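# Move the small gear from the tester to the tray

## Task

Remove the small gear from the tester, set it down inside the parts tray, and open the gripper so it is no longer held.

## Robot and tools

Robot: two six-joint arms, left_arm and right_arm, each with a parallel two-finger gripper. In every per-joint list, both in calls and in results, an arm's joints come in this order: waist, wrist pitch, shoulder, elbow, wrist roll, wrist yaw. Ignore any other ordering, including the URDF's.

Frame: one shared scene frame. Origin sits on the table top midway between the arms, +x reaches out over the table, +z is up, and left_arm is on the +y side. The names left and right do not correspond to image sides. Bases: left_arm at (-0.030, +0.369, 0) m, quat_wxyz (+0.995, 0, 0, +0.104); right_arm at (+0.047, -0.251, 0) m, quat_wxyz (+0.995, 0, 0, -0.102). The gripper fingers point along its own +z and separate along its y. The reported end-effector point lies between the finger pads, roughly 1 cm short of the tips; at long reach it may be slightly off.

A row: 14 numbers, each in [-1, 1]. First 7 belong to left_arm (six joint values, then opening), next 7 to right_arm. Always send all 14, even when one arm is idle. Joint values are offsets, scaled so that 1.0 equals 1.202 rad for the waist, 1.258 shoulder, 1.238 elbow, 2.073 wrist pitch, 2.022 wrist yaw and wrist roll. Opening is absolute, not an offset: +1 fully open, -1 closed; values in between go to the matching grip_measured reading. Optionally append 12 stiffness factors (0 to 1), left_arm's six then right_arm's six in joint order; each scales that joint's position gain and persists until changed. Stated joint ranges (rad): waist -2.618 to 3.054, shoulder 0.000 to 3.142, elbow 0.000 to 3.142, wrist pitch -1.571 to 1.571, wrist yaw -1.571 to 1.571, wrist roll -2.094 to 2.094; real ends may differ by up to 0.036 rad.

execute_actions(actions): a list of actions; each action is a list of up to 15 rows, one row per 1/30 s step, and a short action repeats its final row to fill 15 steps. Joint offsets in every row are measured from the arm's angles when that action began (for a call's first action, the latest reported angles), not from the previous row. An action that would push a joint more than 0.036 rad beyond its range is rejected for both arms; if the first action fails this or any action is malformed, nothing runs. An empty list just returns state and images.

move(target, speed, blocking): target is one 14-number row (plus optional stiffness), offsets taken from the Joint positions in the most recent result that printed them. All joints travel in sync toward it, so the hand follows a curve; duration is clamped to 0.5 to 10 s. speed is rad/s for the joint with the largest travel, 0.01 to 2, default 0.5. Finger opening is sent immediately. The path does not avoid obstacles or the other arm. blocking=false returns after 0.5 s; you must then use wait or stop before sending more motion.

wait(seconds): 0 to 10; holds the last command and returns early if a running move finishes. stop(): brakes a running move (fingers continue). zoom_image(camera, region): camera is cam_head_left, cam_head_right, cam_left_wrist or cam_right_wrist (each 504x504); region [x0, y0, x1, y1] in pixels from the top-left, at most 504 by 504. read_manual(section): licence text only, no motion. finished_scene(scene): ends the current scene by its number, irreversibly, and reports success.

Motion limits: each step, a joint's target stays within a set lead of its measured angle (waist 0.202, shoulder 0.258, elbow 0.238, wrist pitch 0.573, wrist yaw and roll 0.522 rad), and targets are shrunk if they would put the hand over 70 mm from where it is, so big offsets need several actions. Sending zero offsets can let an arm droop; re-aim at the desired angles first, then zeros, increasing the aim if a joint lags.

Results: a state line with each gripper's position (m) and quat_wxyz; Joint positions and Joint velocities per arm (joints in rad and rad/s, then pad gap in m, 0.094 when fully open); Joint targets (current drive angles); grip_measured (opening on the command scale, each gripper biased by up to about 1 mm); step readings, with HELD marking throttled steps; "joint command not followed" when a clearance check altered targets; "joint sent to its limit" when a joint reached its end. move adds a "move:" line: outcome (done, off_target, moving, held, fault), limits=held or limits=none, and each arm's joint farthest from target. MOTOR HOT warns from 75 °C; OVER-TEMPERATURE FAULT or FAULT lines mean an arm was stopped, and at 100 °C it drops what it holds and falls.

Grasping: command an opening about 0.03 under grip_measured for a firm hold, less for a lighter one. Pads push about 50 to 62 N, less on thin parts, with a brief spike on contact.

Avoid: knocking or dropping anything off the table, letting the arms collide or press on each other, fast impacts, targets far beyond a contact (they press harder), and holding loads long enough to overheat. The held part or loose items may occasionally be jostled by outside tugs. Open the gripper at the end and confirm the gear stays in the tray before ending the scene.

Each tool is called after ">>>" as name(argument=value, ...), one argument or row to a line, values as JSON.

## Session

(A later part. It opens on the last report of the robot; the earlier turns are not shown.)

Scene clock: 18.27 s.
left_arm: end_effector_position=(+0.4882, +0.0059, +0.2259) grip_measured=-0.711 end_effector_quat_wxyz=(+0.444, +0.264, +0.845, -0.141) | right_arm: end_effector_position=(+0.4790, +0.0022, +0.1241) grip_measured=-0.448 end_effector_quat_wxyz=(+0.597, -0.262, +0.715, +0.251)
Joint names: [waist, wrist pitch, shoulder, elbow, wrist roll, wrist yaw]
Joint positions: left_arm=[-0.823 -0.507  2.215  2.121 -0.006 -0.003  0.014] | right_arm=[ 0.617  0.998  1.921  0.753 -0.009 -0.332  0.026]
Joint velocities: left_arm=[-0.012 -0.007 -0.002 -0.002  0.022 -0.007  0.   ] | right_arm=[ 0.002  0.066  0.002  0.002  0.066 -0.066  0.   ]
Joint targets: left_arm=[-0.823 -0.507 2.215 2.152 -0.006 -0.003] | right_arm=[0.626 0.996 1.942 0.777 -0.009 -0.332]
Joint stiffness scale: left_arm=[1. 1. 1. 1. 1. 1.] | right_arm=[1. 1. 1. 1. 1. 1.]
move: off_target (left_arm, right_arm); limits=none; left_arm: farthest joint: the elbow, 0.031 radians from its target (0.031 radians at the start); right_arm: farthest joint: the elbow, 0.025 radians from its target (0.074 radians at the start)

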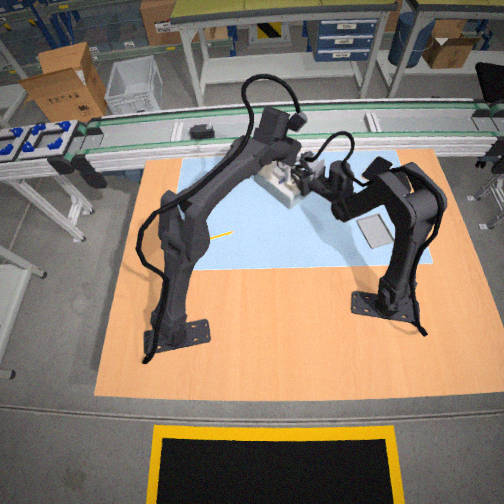

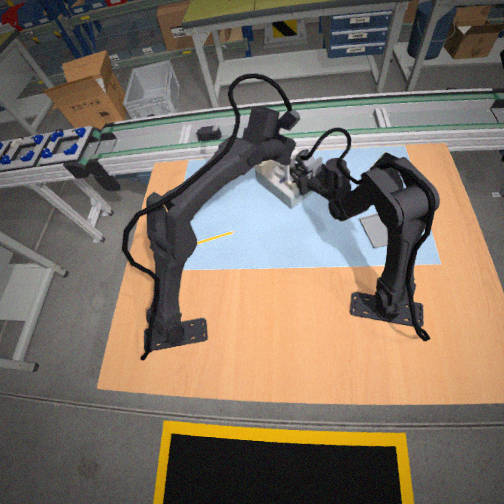

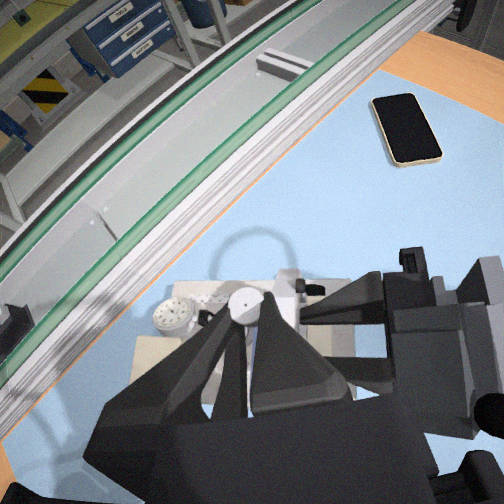

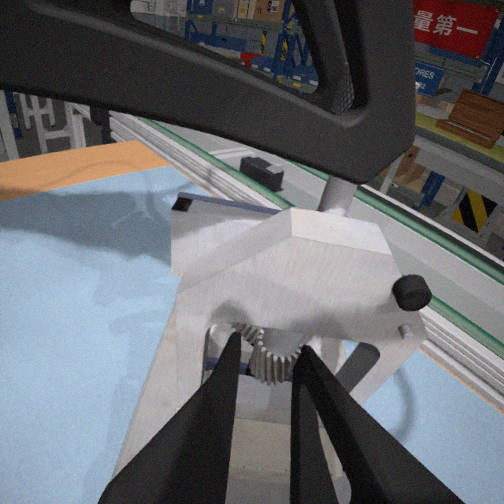

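>>> move(
  target=[0,0,0,0.025,0,0,-0.76,-0.005,0,0.062,0.058,0,0,-0.45],
  speed=0.08,
)

>>> zoom_image(
  camera="cam_right_wrist",
  region=[170,260,390,480],
)

>>> move(
  target=[0,0,0,0.025,0,0,-0.76,0,0,0,0.015,0,0,-0.7],
)

Scene clock: 19.63 s.
left_arm: end_effector_position=(+0.4882, +0.0059, +0.2259) grip_measured=-0.711 end_effector_quat_wxyz=(+0.444, +0.264, +0.845, -0.141) | right_arm: end_effector_position=(+0.4894, +0.0071, +0.1219) grip_measured=-0.448 end_effector_quat_wxyz=(+0.602, -0.263, +0.711, +0.252)
Joint names: [waist, wrist pitch, shoulder, elbow, wrist roll, wrist yaw]
Joint positions: left_arm=[-0.823 -0.507  2.215  2.121 -0.006 -0.003  0.014] | right_arm=[ 0.617  1.013  1.969  0.797 -0.009 -0.333  0.026]
Joint velocities: left_arm=[-0.007 -0.007 -0.002 -0.002 -0.051 -0.081 -0.001] | right_arm=[ 0.017  0.007 -0.002 -0.007  0.007  0.022 -0.   ]
Joint targets: left_arm=[-0.823 -0.507 2.215 2.152 -0.006 -0.003] | right_arm=[0.611 0.998 1.999 0.824 -0.009 -0.332]
Joint stiffness scale: left_arm=[1. 1. 1. 1. 1. 1.] | right_arm=[1. 1. 1. 1. 1. 1.]
move: off_target (left_arm, right_arm); limits=none; left_arm: farthest joint: the elbow, 0.031 radians from its target (0.031 radians at the start); right_arm: farthest joint: the shoulder, 0.030 radians from its target (0.078 radians at the start)

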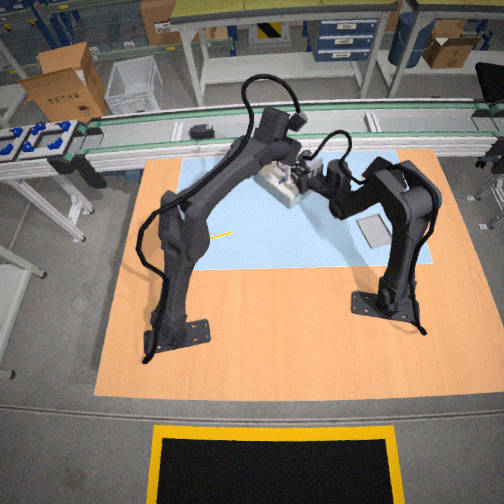

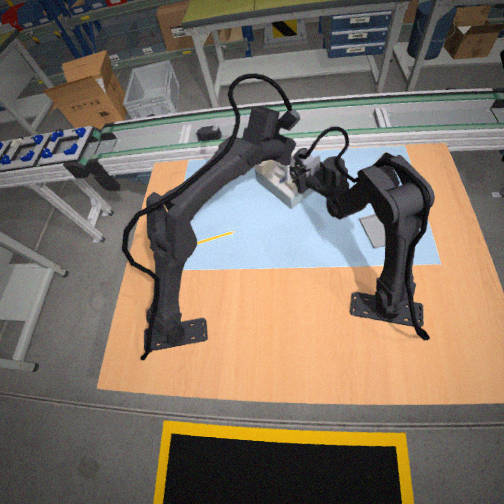

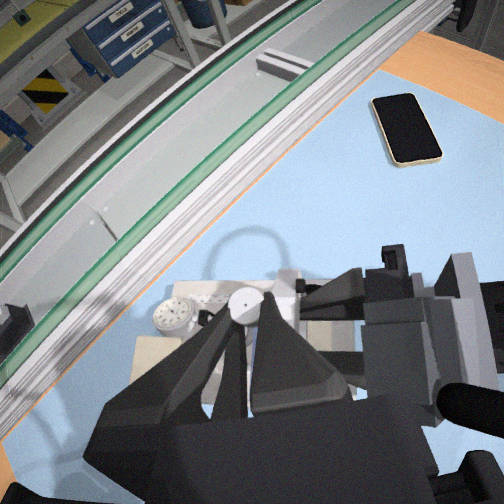

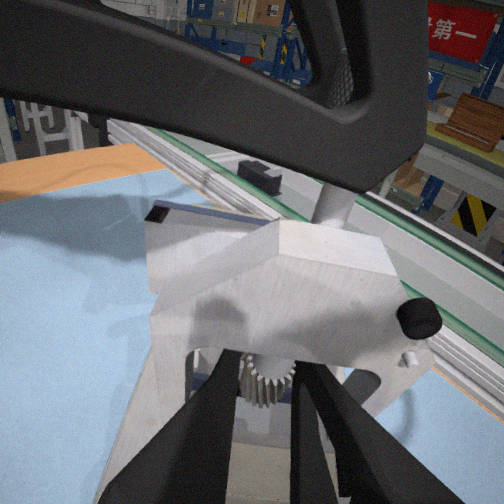

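Region (170, 260, 390, 480) of cam_right_wrist's 504x504 image, scaled by 2.291, with more detail than that image has.

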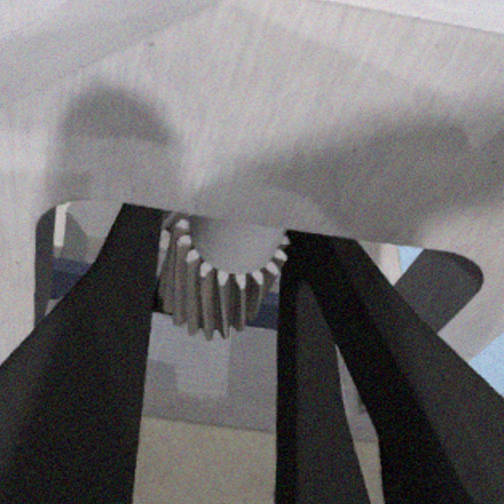

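Scene clock: 20.33 s.
left_arm: end_effector_position=(+0.4882, +0.0058, +0.2260) grip_measured=-0.711 end_effector_quat_wxyz=(+0.444, +0.264, +0.844, -0.141) | right_arm: end_effector_position=(+0.4892, +0.0074, +0.1223) grip_measured=-0.645 end_effector_quat_wxyz=(+0.604, -0.269, +0.708, +0.248)
Joint names: [waist, wrist pitch, shoulder, elbow, wrist roll, wrist yaw]
Joint positions: left_arm=[-0.823 -0.507  2.215  2.121 -0.006 -0.003  0.014] | right_arm=[ 0.617  1.015  1.969  0.797 -0.025 -0.336  0.017]
Joint velocities: left_arm=[ 0.007 -0.007 -0.002 -0.002 -0.022  0.066 -0.   ] | right_arm=[-0.002  0.037 -0.017  0.002  0.007 -0.007  0.   ]
Joint targets: left_arm=[-0.823 -0.507 2.215 2.152 -0.006 -0.004] | right_arm=[0.617 1.013 1.969 0.816 -0.009 -0.334]
Joint stiffness scale: left_arm=[1. 1. 1. 1. 1. 1.] | right_arm=[1. 1. 1. 1. 1. 1.]
move: off_target (left_arm); limits=none; left_arm: farthest joint: the elbow, 0.031 radians from its target (0.031 radians at the start); right_arm: farthest joint: the elbow, 0.018 radians from its target (0.018 radians at the start)

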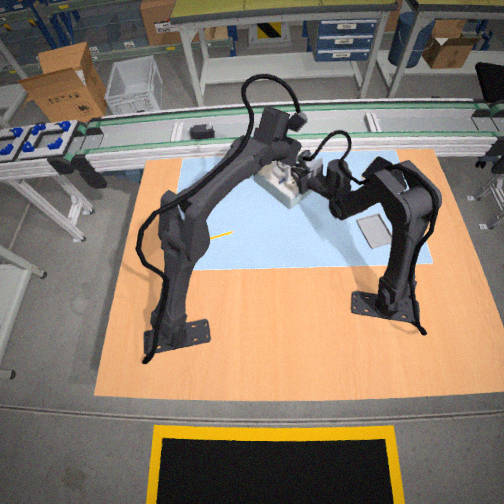

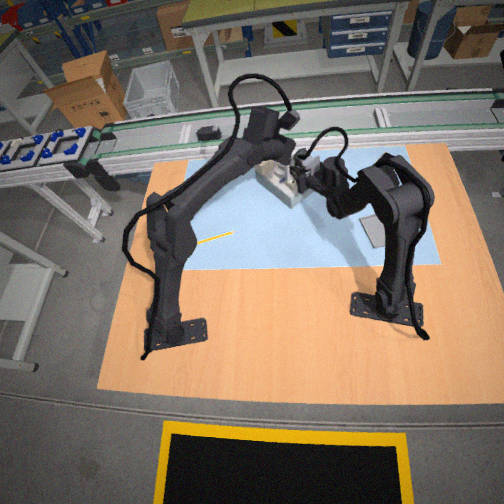

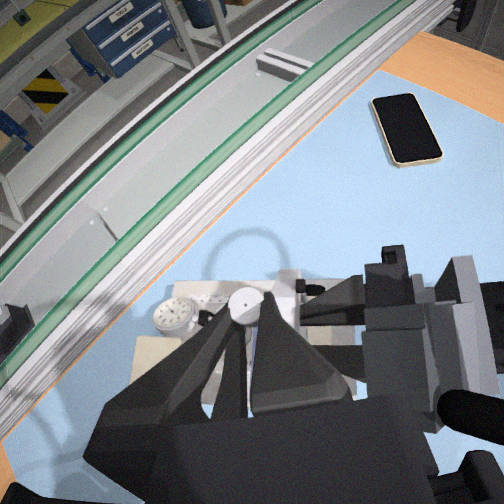

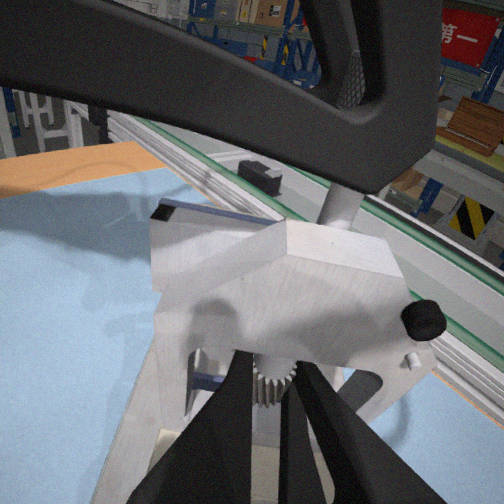

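Gear held. Lift the knob, then raise the gear slightly.

>>> move(
  target=[0,0.03,-0.075,0.07,0,0,-0.76,0,0,0,0.015,0,0,-0.7],
  speed=0.07,
)

Scene clock: 22.03 s.
left_arm: end_effector_position=(+0.4882, +0.0058, +0.2300) grip_measured=-0.711 end_effector_quat_wxyz=(+0.446, +0.263, +0.843, -0.141) | right_arm: end_effector_position=(+0.4892, +0.0074, +0.1223) grip_measured=-0.645 end_effector_quat_wxyz=(+0.605, -0.271, +0.707, +0.246)
Joint names: [waist, wrist pitch, shoulder, elbow, wrist roll, wrist yaw]
Joint positions: left_arm=[-0.823 -0.514  2.213  2.131 -0.006 -0.003  0.014] | right_arm=[ 0.617  1.015  1.969  0.797 -0.031 -0.336  0.017]
Joint velocities: left_arm=[-0.012 -0.066 -0.012 -0.007  0.007 -0.066 -0.001] | right_arm=[-0.002  0.051 -0.007 -0.002 -0.007  0.007 -0.001]
Joint targets: left_arm=[-0.823 -0.460 2.142 2.190 -0.006 -0.003] | right_arm=[0.617 1.015 1.969 0.816 -0.025 -0.336]
Joint stiffness scale: left_arm=[1. 1. 1. 1. 1. 1.] | right_arm=[1. 1. 1. 1. 1. 1.]
move: off_target (left_arm); limits=none; left_arm: farthest joint: the shoulder, 0.093 radians from its target (0.094 radians at the start); right_arm: farthest joint: the elbow, 0.018 radians from its target (0.018 radians at the start)

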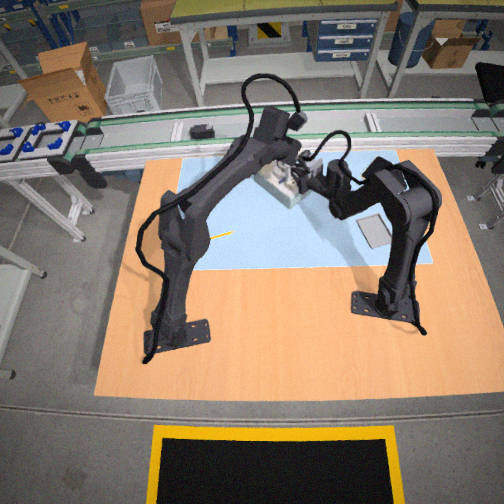

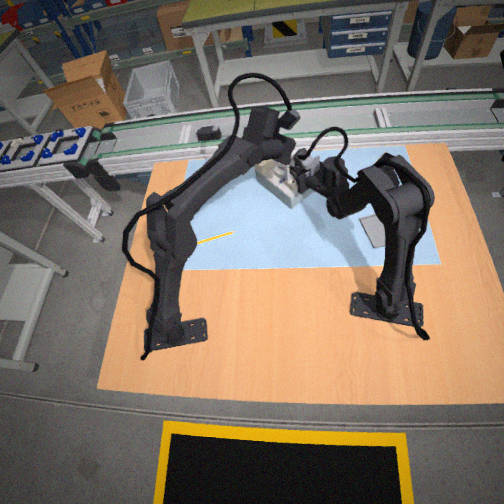

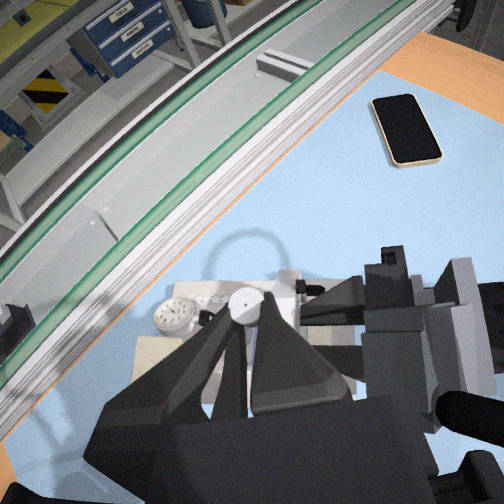

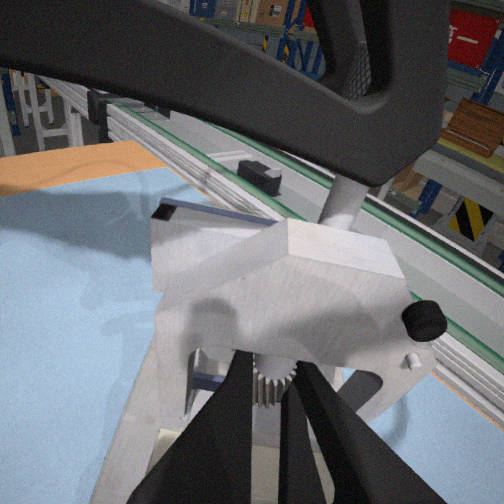

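>>> execute_actions(
  actions=[
    [[0,0.01,-0.075,0.018,0,0,-0.76,0,0,0,0.015,0,0,-0.7]],
    [[0,0.015,-0.035,0.065,0,0,-0.76,0,0,0,0.015,0,0,-0.7]],
    [[0,0.01,-0.075,0.02,0,0,-0.76,0,0,0,0.015,0,0,-0.7]],
  ],
)

Scene clock: 23.77 s.
left_arm: end_effector_position=(+0.4877, +0.0062, +0.2342) grip_measured=-0.711 end_effector_quat_wxyz=(+0.446, +0.263, +0.844, -0.141) | right_arm: end_effector_position=(+0.4892, +0.0074, +0.1223) grip_measured=-0.645 end_effector_quat_wxyz=(+0.605, -0.271, +0.707, +0.246)
Joint names: [waist, wrist pitch, shoulder, elbow, wrist roll, wrist yaw]
Joint positions: left_arm=[-0.823 -0.533  2.215  2.151 -0.006 -0.003  0.014] | right_arm=[ 0.617  1.015  1.969  0.797 -0.031 -0.336  0.017]
Joint velocities: left_arm=[ 0.007  0.066  0.002 -0.032  0.007 -0.066 -0.001] | right_arm=[ 0.007 -0.007 -0.022 -0.012  0.066 -0.037  0.   ]
Joint targets: left_arm=[-0.823 -0.511 2.122 2.176 -0.006 -0.003] | right_arm=[0.617 1.015 1.969 0.816 -0.031 -0.336]
Joint stiffness scale: left_arm=[1. 1. 1. 1. 1. 1.] | right_arm=[1. 1. 1. 1. 1. 1.]
Step readings (joint positions; steps 1 to 15: 1st action; 16 to 30: 2nd action; 31 to 45: 3rd action):
0: left_arm=[-0.823 -0.514 2.213 2.131 -0.006 -0.003] | right_arm=[0.617 1.015 1.969 0.797 -0.031 -0.336]
1: left_arm=[-0.823 -0.515 2.212 2.131 -0.006 -0.003] | right_arm=[0.617 1.015 1.969 0.797 -0.031 -0.336]
2: left_arm=[-0.823 -0.515 2.212 2.131 -0.006 -0.003] | right_arm=[0.617 1.015 1.969 0.797 -0.031 -0.336]
4: left_arm=[-0.823 -0.514 2.210 2.131 -0.006 -0.003] | right_arm=[0.617 1.015 1.969 0.797 -0.031 -0.336]
8: left_arm=[-0.823 -0.513 2.208 2.131 -0.006 -0.003] | right_arm=[0.617 1.015 1.969 0.797 -0.031 -0.336]
15: left_arm=[-0.823 -0.513 2.208 2.131 -0.006 -0.003] | right_arm=[0.617 1.015 1.969 0.797 -0.031 -0.336]
16: left_arm=[-0.823 -0.515 2.210 2.135 -0.006 -0.003] | right_arm=[0.617 1.015 1.969 0.797 -0.031 -0.336]
17: left_arm=[-0.823 -0.522 2.213 2.142 -0.006 -0.003] | right_arm=[0.617 1.015 1.969 0.797 -0.031 -0.336]
19: left_arm=[-0.823 -0.529 2.216 2.148 -0.006 -0.003] | right_arm=[0.617 1.015 1.969 0.797 -0.031 -0.336]
23: left_arm=[-0.823 -0.532 2.216 2.151 -0.006 -0.003] | right_arm=[0.617 1.015 1.969 0.797 -0.031 -0.336]
30: left_arm=[-0.823 -0.532 2.217 2.151 -0.006 -0.003] | right_arm=[0.617 1.015 1.969 0.797 -0.031 -0.336]
31: left_arm=[-0.823 -0.533 2.216 2.151 -0.006 -0.003] | right_arm=[0.617 1.015 1.969 0.797 -0.031 -0.336]
32: left_arm=[-0.823 -0.533 2.216 2.151 -0.006 -0.003] | right_arm=[0.617 1.015 1.969 0.797 -0.031 -0.336]
34: left_arm=[-0.823 -0.533 2.215 2.151 -0.006 -0.003] | right_arm=[0.617 1.015 1.969 0.797 -0.031 -0.336]
38: left_arm=[-0.823 -0.533 2.215 2.151 -0.006 -0.003] | right_arm=[0.617 1.015 1.969 0.797 -0.031 -0.336]
45: Joint positions above

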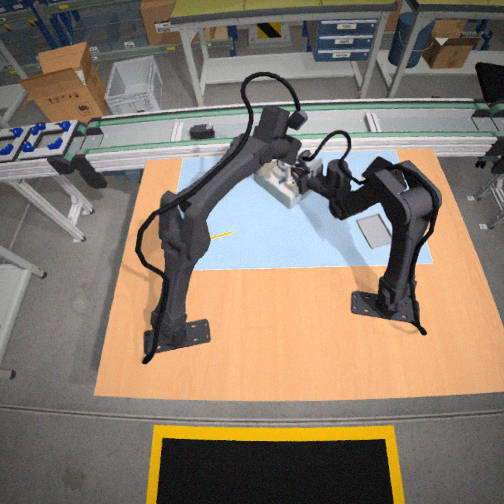

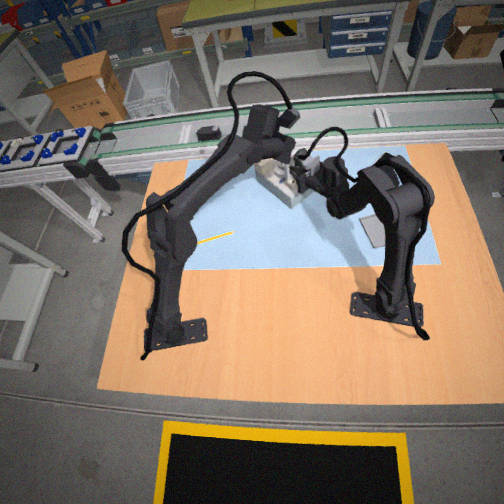

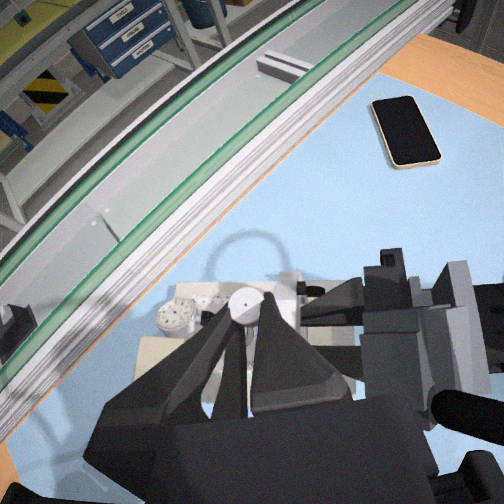

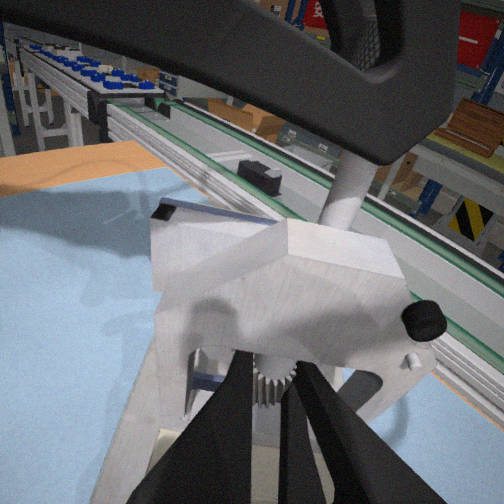

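>>> execute_actions(
  actions=[
    [[0,0.015,-0.04,0.065,0,0,-0.76,0,0,0,0.015,0,0,-0.7]],
    [[0,0.015,-0.04,0.065,0,0,-0.76,0,0,0,0.015,0,0,-0.7]],
    [[0,0.01,-0.075,0.02,0,0,-0.76,0,0,-0.025,0.015,0,0,-0.7]],
    [[0,0.01,-0.06,0.04,0,0,-0.76,-0.009,0,-0.03,-0.028,0,0,-0.7]],
  ],
)

>>> zoom_image(
  camera="cam_right_wrist",
  region=[170,260,390,480],
)

Scene clock: 26.23 s.
left_arm: end_effector_position=(+0.4877, +0.0062, +0.2353) grip_measured=-0.711 end_effector_quat_wxyz=(+0.441, +0.264, +0.846, -0.140) | right_arm: end_effector_position=(+0.4864, +0.0047, +0.1253) grip_measured=-0.645 end_effector_quat_wxyz=(+0.607, -0.270, +0.706, +0.246)
Joint names: [waist, wrist pitch, shoulder, elbow, wrist roll, wrist yaw]
Joint positions: left_arm=[-0.823 -0.569  2.229  2.189 -0.006 -0.003  0.014] | right_arm=[ 0.615  1.021  1.953  0.781 -0.031 -0.336  0.017]
Joint velocities: left_arm=[-0.012 -0.037  0.002 -0.002 -0.022  0.081 -0.   ] | right_arm=[-0.007  0.007  0.002  0.002 -0.037 -0.007  0.   ]
Joint targets: left_arm=[-0.823 -0.548 2.153 2.238 -0.006 -0.003] | right_arm=[0.606 1.015 1.931 0.763 -0.031 -0.336]
Joint stiffness scale: left_arm=[1. 1. 1. 1. 1. 1.] | right_arm=[1. 1. 1. 1. 1. 1.]
Step readings (joint positions; steps 1 to 15: 1st action; 16 to 30: 2nd action; 31 to 45: 3rd action; 46 to 60: 4th action):
0: left_arm=[-0.823 -0.533 2.215 2.151 -0.006 -0.003] | right_arm=[0.617 1.015 1.969 0.797 -0.031 -0.336]
1: left_arm=[-0.823 -0.535 2.217 2.156 -0.006 -0.003] | right_arm=[0.617 1.015 1.969 0.797 -0.031 -0.336]
2: left_arm=[-0.823 -0.541 2.219 2.162 -0.006 -0.003] | right_arm=[0.617 1.015 1.969 0.797 -0.031 -0.336]
4: left_arm=[-0.823 -0.547 2.221 2.168 -0.006 -0.003] | right_arm=[0.617 1.015 1.969 0.797 -0.031 -0.336]
8: left_arm=[-0.823 -0.549 2.222 2.170 -0.006 -0.003] | right_arm=[0.617 1.015 1.969 0.797 -0.031 -0.336]
15: left_arm=[-0.823 -0.550 2.222 2.170 -0.006 -0.003] | right_arm=[0.617 1.015 1.969 0.797 -0.031 -0.336]
16: left_arm=[-0.823 -0.554 2.223 2.174 -0.006 -0.003] | right_arm=[0.617 1.015 1.969 0.797 -0.031 -0.336]
17: left_arm=[-0.823 -0.559 2.226 2.180 -0.006 -0.003] | right_arm=[0.617 1.015 1.969 0.797 -0.031 -0.336]
19: left_arm=[-0.823 -0.566 2.228 2.186 -0.006 -0.003] | right_arm=[0.617 1.015 1.969 0.797 -0.031 -0.336]
23: left_arm=[-0.823 -0.568 2.229 2.189 -0.006 -0.003] | right_arm=[0.617 1.015 1.969 0.797 -0.031 -0.336]
30: left_arm=[-0.823 -0.568 2.229 2.189 -0.006 -0.003] | right_arm=[0.617 1.015 1.969 0.797 -0.031 -0.336]
31: left_arm=[-0.823 -0.569 2.229 2.189 -0.006 -0.003] | right_arm=[0.617 1.015 1.969 0.797 -0.031 -0.336]
32: left_arm=[-0.823 -0.569 2.229 2.189 -0.006 -0.003] | right_arm=[0.617 1.015 1.969 0.797 -0.031 -0.336]
34: left_arm=[-0.823 -0.569 2.229 2.189 -0.006 -0.003] | right_arm=[0.617 1.015 1.969 0.797 -0.031 -0.336]
38: left_arm=[-0.823 -0.569 2.229 2.189 -0.006 -0.003] | right_arm=[0.617 1.015 1.969 0.797 -0.031 -0.336]
45: left_arm=[-0.823 -0.569 2.229 2.189 -0.006 -0.003] | right_arm=[0.617 1.015 1.969 0.797 -0.031 -0.336]
46: left_arm=[-0.823 -0.569 2.229 2.189 -0.006 -0.003] | right_arm=[0.617 1.016 1.967 0.795 -0.031 -0.336]
47: left_arm=[-0.823 -0.569 2.229 2.189 -0.006 -0.003] | right_arm=[0.617 1.019 1.963 0.791 -0.031 -0.336]
49: left_arm=[-0.823 -0.569 2.229 2.189 -0.006 -0.003] | right_arm=[0.615 1.020 1.954 0.784 -0.031 -0.336]
53: left_arm=[-0.823 -0.569 2.229 2.189 -0.006 -0.003] | right_arm=[0.615 1.021 1.953 0.781 -0.031 -0.336]
60: Joint positions above

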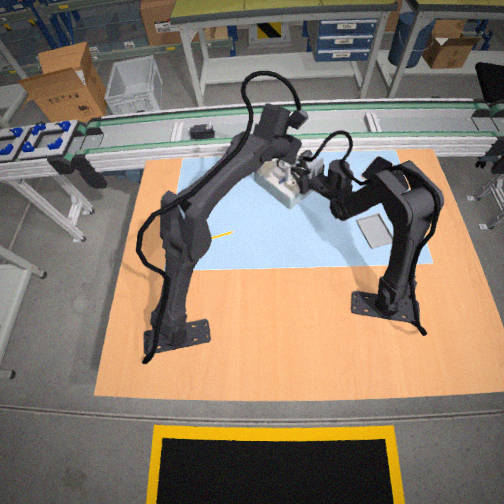

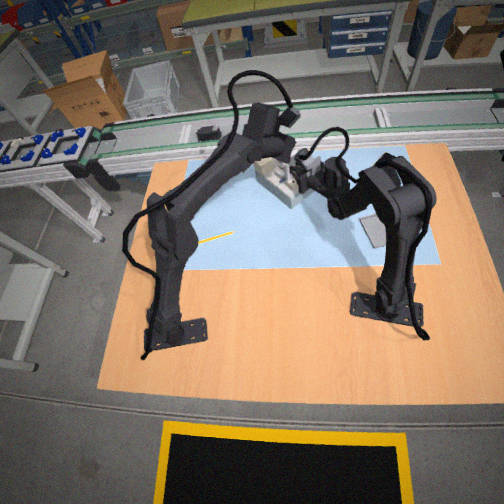

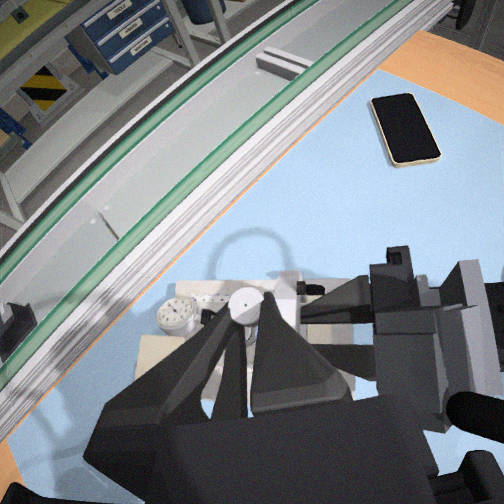

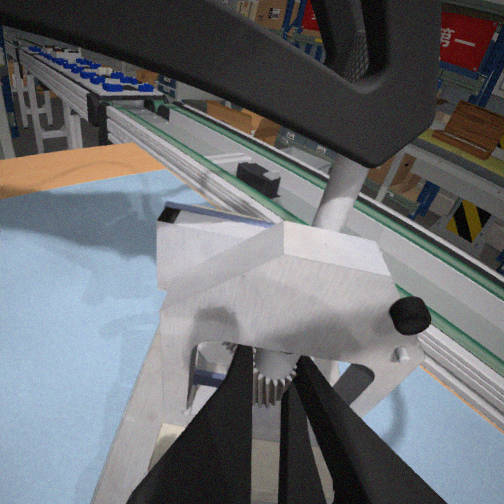

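Region (170, 260, 390, 480) of cam_right_wrist's 504x504 image, scaled by 2.291, with more detail than that image has.

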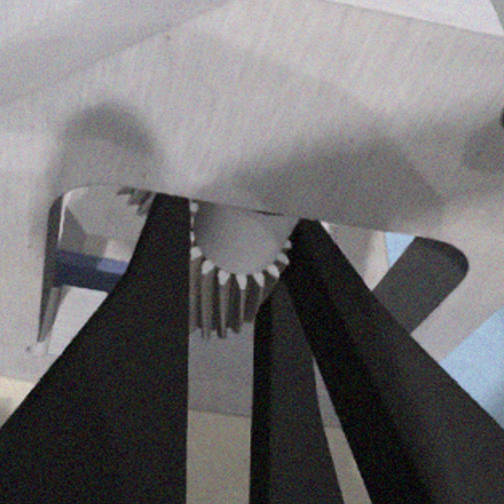

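>>> execute_actions(
  actions=[
    [[0,0.01,-0.06,0.04,0,0,-0.76,-0.009,0,-0.036,-0.036,0,0,-0.7]],
    [[0,0.01,-0.06,0.04,0,0,-0.76,-0.009,0,-0.036,-0.036,0,0,-0.7]],
  ],
)

>>> zoom_image(
  camera="cam_right_wrist",
  region=[170,260,390,480],
)

Scene clock: 27.40 s.
left_arm: end_effector_position=(+0.4877, +0.0062, +0.2353) grip_measured=-0.711 end_effector_quat_wxyz=(+0.441, +0.264, +0.846, -0.140) | right_arm: end_effector_position=(+0.4747, -0.0029, +0.1212) grip_measured=-0.645 end_effector_quat_wxyz=(+0.600, -0.268, +0.713, +0.244)
Joint names: [waist, wrist pitch, shoulder, elbow, wrist roll, wrist yaw]
Joint positions: left_arm=[-0.823 -0.569  2.229  2.189 -0.006 -0.003  0.014] | right_arm=[ 0.61   1.022  1.916  0.724 -0.031 -0.335  0.017]
Joint velocities: left_arm=[-0.002 -0.022 -0.012  0.017 -0.051 -0.125  0.   ] | right_arm=[ 0.007  0.007 -0.002 -0.007  0.051 -0.007 -0.   ]
Joint targets: left_arm=[-0.823 -0.549 2.153 2.238 -0.006 -0.003] | right_arm=[0.601 1.022 1.888 0.708 -0.031 -0.336]
Joint stiffness scale: left_arm=[1. 1. 1. 1. 1. 1.] | right_arm=[1. 1. 1. 1. 1. 1.]
Step readings (joint positions; steps 1 to 15: 1st action; 16 to 30: 2nd action):
0: left_arm=[-0.823 -0.569 2.229 2.189 -0.006 -0.003] | right_arm=[0.615 1.021 1.953 0.781 -0.031 -0.336]
1: left_arm=[-0.823 -0.569 2.229 2.189 -0.006 -0.003] | right_arm=[0.615 1.022 1.950 0.778 -0.031 -0.335]
2: left_arm=[-0.823 -0.569 2.229 2.189 -0.006 -0.003] | right_arm=[0.614 1.022 1.944 0.770 -0.031 -0.335]
4: left_arm=[-0.823 -0.569 2.229 2.189 -0.006 -0.003] | right_arm=[0.614 1.022 1.935 0.757 -0.031 -0.335]
8: left_arm=[-0.823 -0.569 2.229 2.189 -0.006 -0.003] | right_arm=[0.612 1.022 1.934 0.753 -0.031 -0.335]
15: left_arm=[-0.823 -0.569 2.229 2.189 -0.006 -0.003] | right_arm=[0.612 1.022 1.934 0.753 -0.031 -0.335]
16: left_arm=[-0.823 -0.569 2.229 2.189 -0.006 -0.003] | right_arm=[0.612 1.022 1.931 0.749 -0.031 -0.335]
17: left_arm=[-0.823 -0.569 2.229 2.189 -0.006 -0.003] | right_arm=[0.612 1.022 1.926 0.740 -0.031 -0.335]
19: left_arm=[-0.823 -0.569 2.229 2.189 -0.006 -0.003] | right_arm=[0.611 1.022 1.917 0.727 -0.031 -0.335]
23: left_arm=[-0.823 -0.569 2.229 2.189 -0.006 -0.003] | right_arm=[0.610 1.022 1.916 0.724 -0.031 -0.335]
30: Joint positions above

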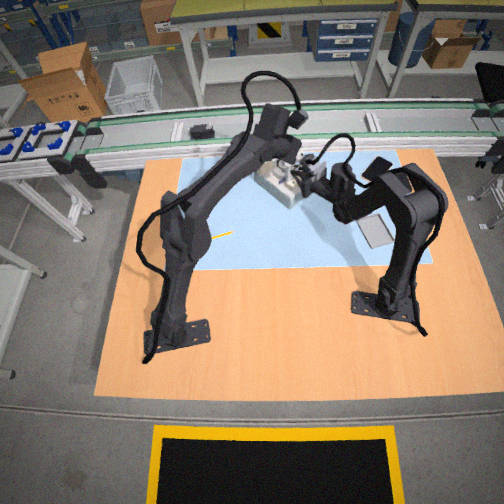

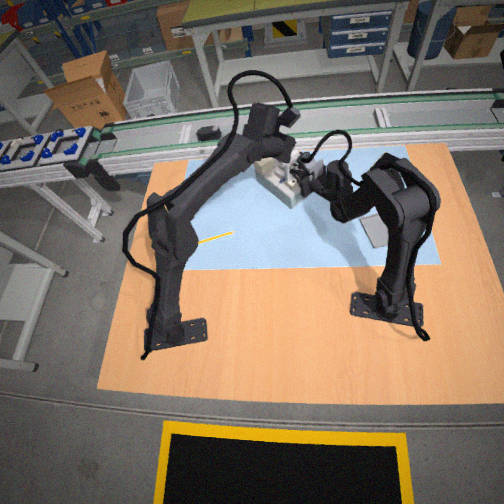

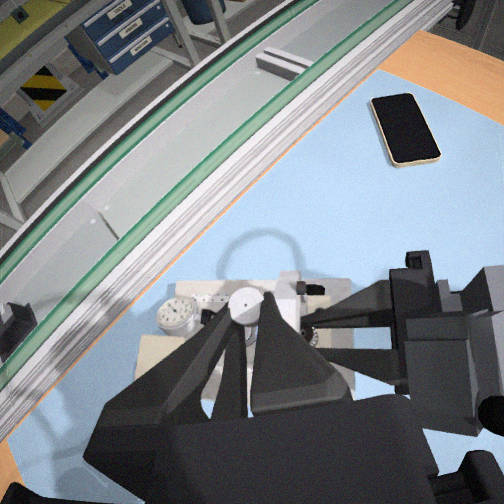

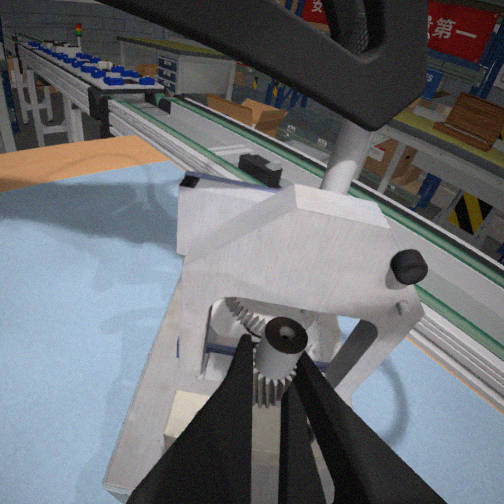

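Region (170, 260, 390, 480) of cam_right_wrist's 504x504 image, scaled by 2.291, with more detail than that image has.

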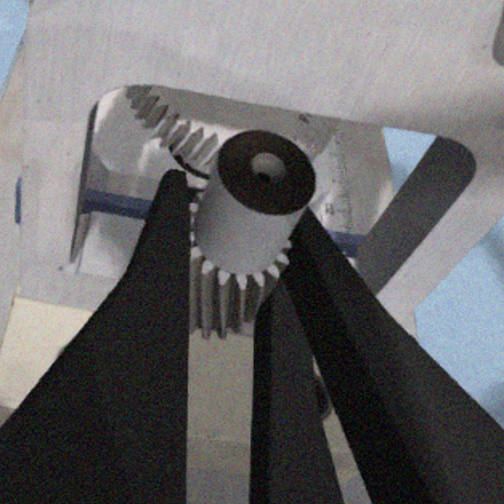

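>>> move(
  target=[0,0,0,0.01,0,0,-0.76,-0.05,-0.05,-0.34,-0.265,0,0,-0.7],
  speed=0.25,
)

>>> move(
  target=[0,0,0,0.02,0,0,-0.2,-0.25,-0.2,-0.1,0.15,0,0.165,-0.7],
)

Scene clock: 29.87 s.
left_arm: end_effector_position=(+0.4881, +0.0058, +0.2208) grip_measured=-0.711 end_effector_quat_wxyz=(+0.427, +0.267, +0.853, -0.135) | right_arm: end_effector_position=(+0.4058, -0.0553, +0.1483) grip_measured=-0.645 end_effector_quat_wxyz=(+0.604, -0.250, +0.722, +0.228)
Joint names: [waist, wrist pitch, shoulder, elbow, wrist roll, wrist yaw]
Joint positions: left_arm=[-0.823 -0.581  2.249  2.189 -0.006 -0.003  0.014] | right_arm=[ 0.559  0.925  1.515  0.412 -0.031 -0.335  0.017]
Joint velocities: left_arm=[-0.002  0.051  0.027  0.012  0.095 -0.007 -0.   ] | right_arm=[ 0.012 -0.066 -0.002 -0.012  0.037 -0.051  0.   ]
Joint targets: left_arm=[-0.823 -0.569 2.229 2.201 -0.006 -0.004] | right_arm=[0.550 0.918 1.488 0.396 -0.031 -0.335]
Joint stiffness scale: left_arm=[1. 1. 1. 1. 1. 1.] | right_arm=[1. 1. 1. 1. 1. 1.]
move: off_target (right_arm); limits=none; left_arm: farthest joint: the shoulder, 0.020 radians from its target (0.000 radians at the start); right_arm: farthest joint: the shoulder, 0.027 radians from its target (0.427 radians at the start)

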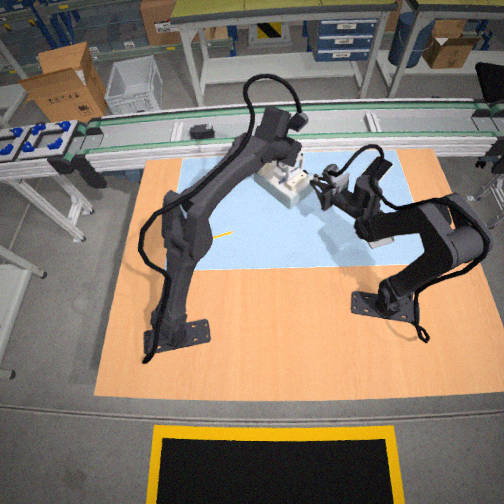

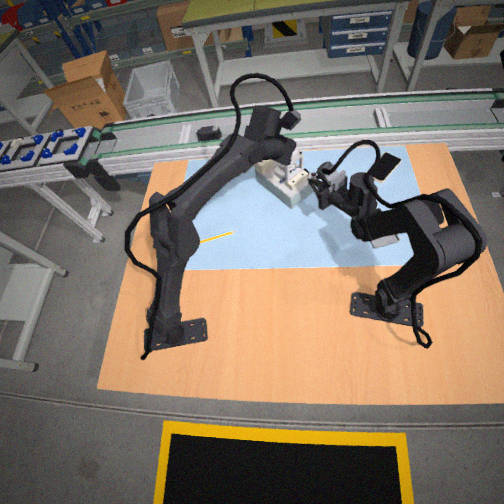

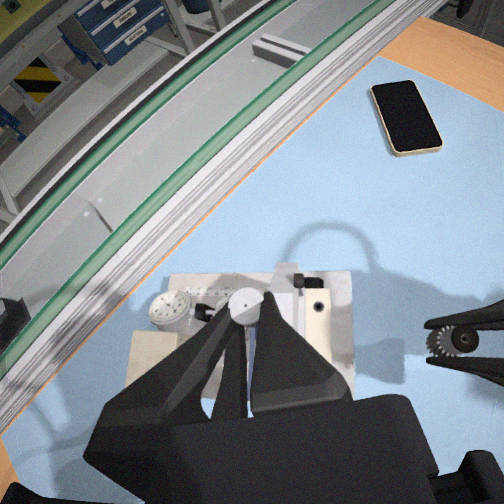

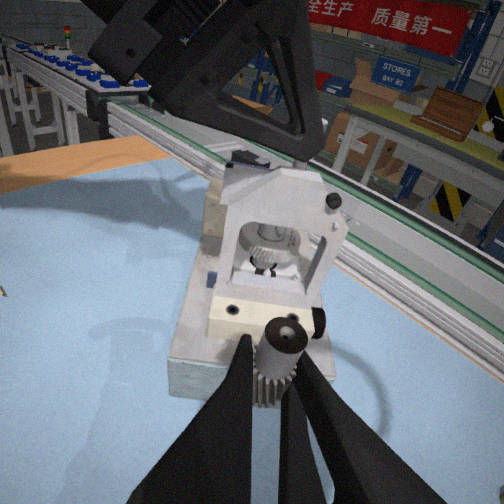

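Scene clock: 31.47 s.
left_arm: end_effector_position=(+0.4881, +0.0058, +0.2208) grip_measured=-0.202 end_effector_quat_wxyz=(+0.427, +0.267, +0.853, -0.135) | right_arm: end_effector_position=(+0.4688, -0.2246, +0.1562) grip_measured=-0.644 end_effector_quat_wxyz=(+0.582, -0.038, +0.812, +0.011)
Joint names: [waist, wrist pitch, shoulder, elbow, wrist roll, wrist yaw]
Joint positions: left_arm=[-0.823 -0.581  2.249  2.189 -0.006 -0.003  0.037] | right_arm=[ 0.262  0.517  1.416  0.572 -0.031 -0.008  0.017]
Joint velocities: left_arm=[-0.002 -0.007  0.007 -0.017  0.007  0.007 -0.   ] | right_arm=[ 0.002  0.022 -0.007 -0.002 -0.007  0.007  0.   ]
Joint targets: left_arm=[-0.823 -0.581 2.249 2.213 -0.006 -0.003] | right_arm=[0.258 0.511 1.390 0.597 -0.031 -0.001]
Joint stiffness scale: left_arm=[1. 1. 1. 1. 1. 1.] | right_arm=[1. 1. 1. 1. 1. 1.]
move: off_target (left_arm, right_arm); limits=none; left_arm: farthest joint: the elbow, 0.025 radians from its target (0.025 radians at the start); right_arm: farthest joint: the shoulder, 0.027 radians from its target (0.126 radians at the start)

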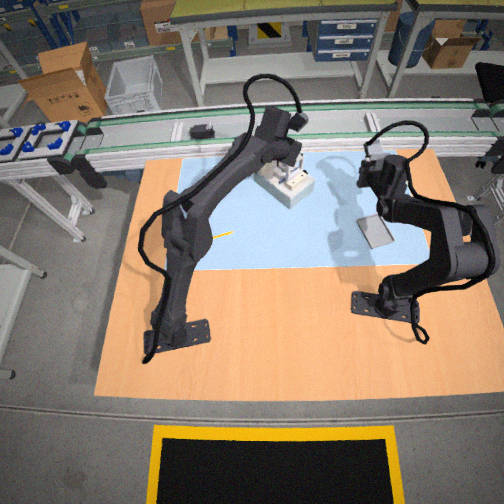

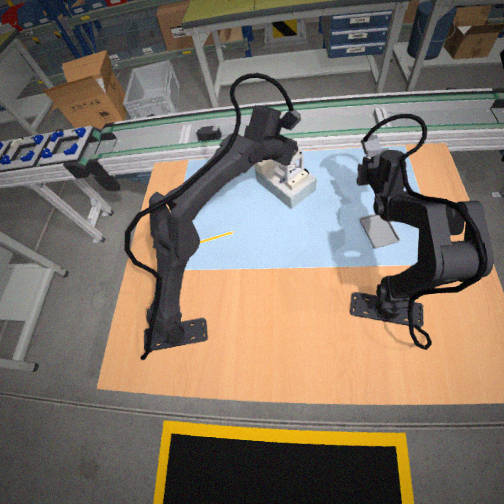

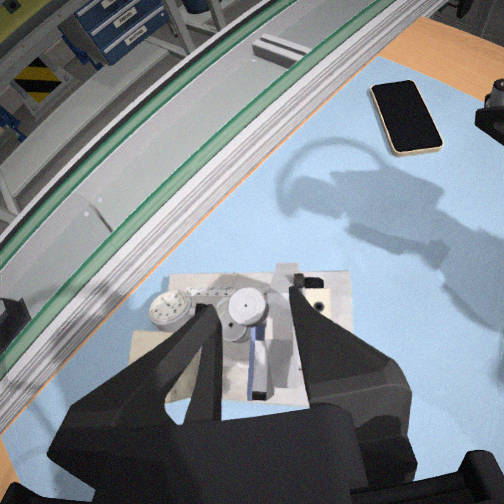

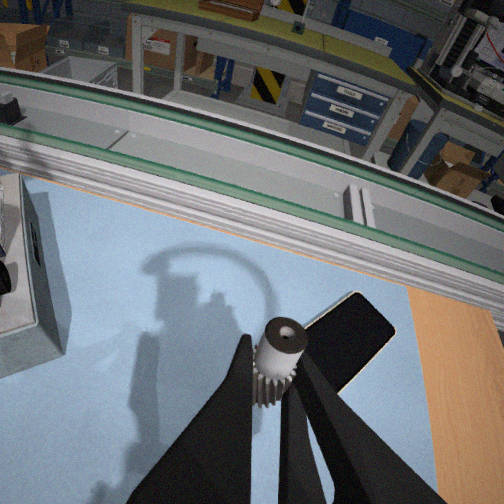

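>>> move(
  target=[0,0,-0.3,-0.15,0,0,-0.2,0,-0.64,0.045,0.265,0,0,-0.7],
  speed=0.8,
)

Scene clock: 34.03 s.
left_arm: end_effector_position=(+0.4307, +0.0463, +0.3484) grip_measured=-0.202 end_effector_quat_wxyz=(+0.503, +0.253, +0.811, -0.160) | right_arm: end_effector_position=(+0.3195, -0.2332, +0.0519) grip_measured=-0.644 end_effector_quat_wxyz=(+0.092, -0.044, +0.995, +0.005)
Joint names: [waist, wrist pitch, shoulder, elbow, wrist roll, wrist yaw]
Joint positions: left_arm=[-0.823 -0.582  1.895  2.018 -0.006 -0.003  0.037] | right_arm=[ 0.262 -0.803  1.455  0.872 -0.031 -0.008  0.017]
Joint velocities: left_arm=[-0.007 -0.037 -0.007  0.027 -0.007 -0.022  0.   ] | right_arm=[ 0.007 -0.037 -0.002  0.007  0.037  0.022  0.   ]
Joint targets: left_arm=[-0.823 -0.581 1.871 2.003 -0.006 -0.003] | right_arm=[0.262 -0.810 1.473 0.900 -0.031 -0.008]
Joint stiffness scale: left_arm=[1. 1. 1. 1. 1. 1.] | right_arm=[1. 1. 1. 1. 1. 1.]
move: off_target (left_arm, right_arm); limits=none; left_arm: farthest joint: the shoulder, 0.023 radians from its target (0.377 radians at the start); right_arm: farthest joint: the elbow, 0.028 radians from its target (0.328 radians at the start)

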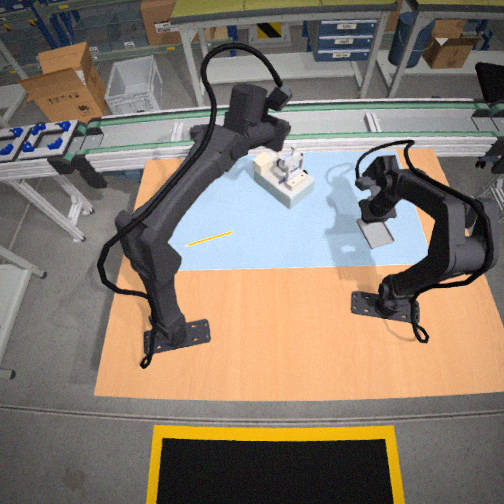

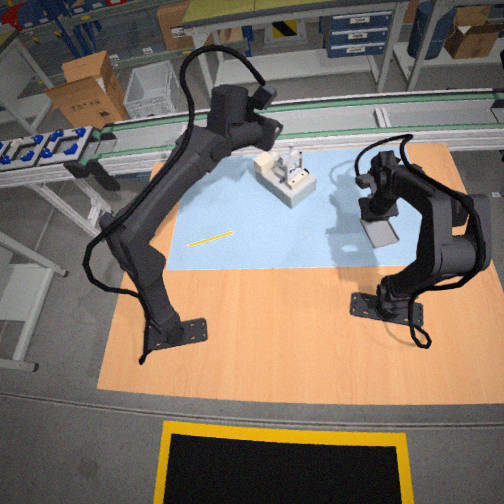

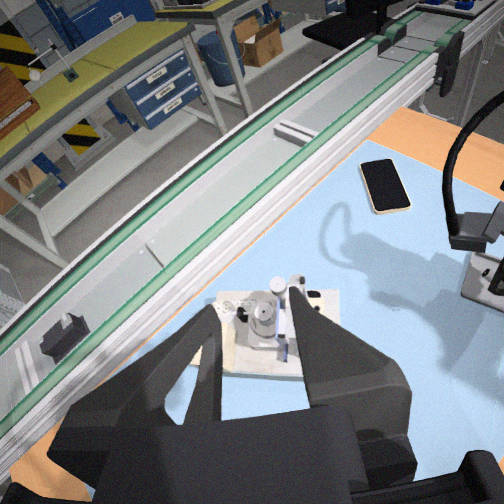

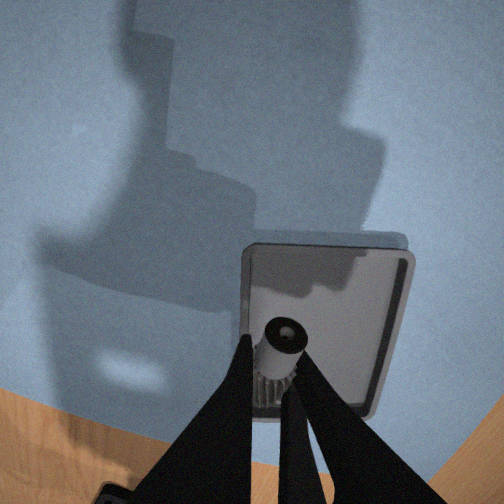

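>>> move(
  target=[0,0,0,0,0,0,-0.2,-0.065,0.0,0.105,0.015,0,0,-0.7],
  speed=0.15,
)

Scene clock: 35.40 s.
left_arm: end_effector_position=(+0.4307, +0.0463, +0.3484) grip_measured=-0.202 end_effector_quat_wxyz=(+0.503, +0.253, +0.811, -0.160) | right_arm: end_effector_position=(+0.3104, -0.2522, +0.0228) grip_measured=-0.644 end_effector_quat_wxyz=(+0.034, -0.009, +0.999, +0.003)
Joint names: [waist, wrist pitch, shoulder, elbow, wrist roll, wrist yaw]
Joint positions: left_arm=[-0.823 -0.582  1.895  2.018 -0.006 -0.003  0.037] | right_arm=[ 0.192 -0.803  1.572  0.872 -0.031 -0.008  0.017]
Joint velocities: left_arm=[ 0.007  0.007  0.002 -0.007 -0.051  0.022 -0.   ] | right_arm=[ 0.012 -0.007 -0.002  0.017 -0.037  0.022 -0.001]
Joint targets: left_arm=[-0.823 -0.582 1.895 2.018 -0.006 -0.003] | right_arm=[0.184 -0.803 1.587 0.891 -0.031 -0.008]
Joint stiffness scale: left_arm=[1. 1. 1. 1. 1. 1.] | right_arm=[1. 1. 1. 1. 1. 1.]
move: done; limits=none; left_arm: farthest joint: the waist, 0.000 radians from its target (0.000 radians at the start); right_arm: farthest joint: the elbow, 0.018 radians from its target (0.018 radians at the start)

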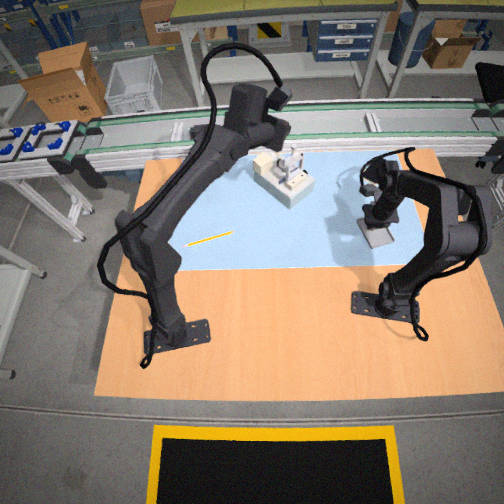

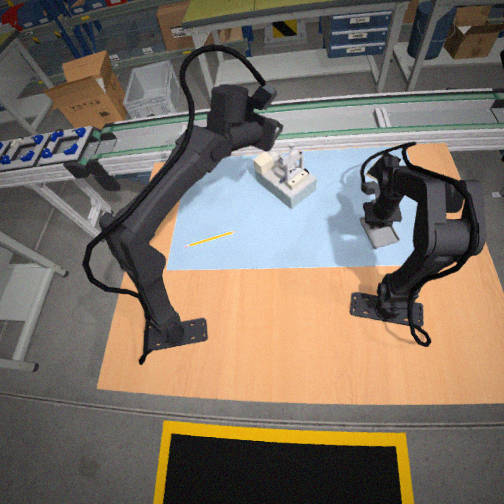

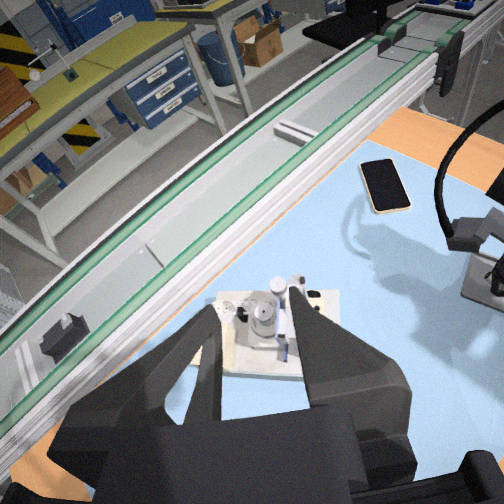

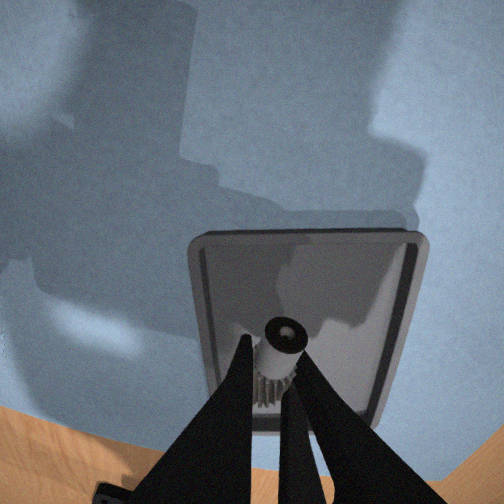

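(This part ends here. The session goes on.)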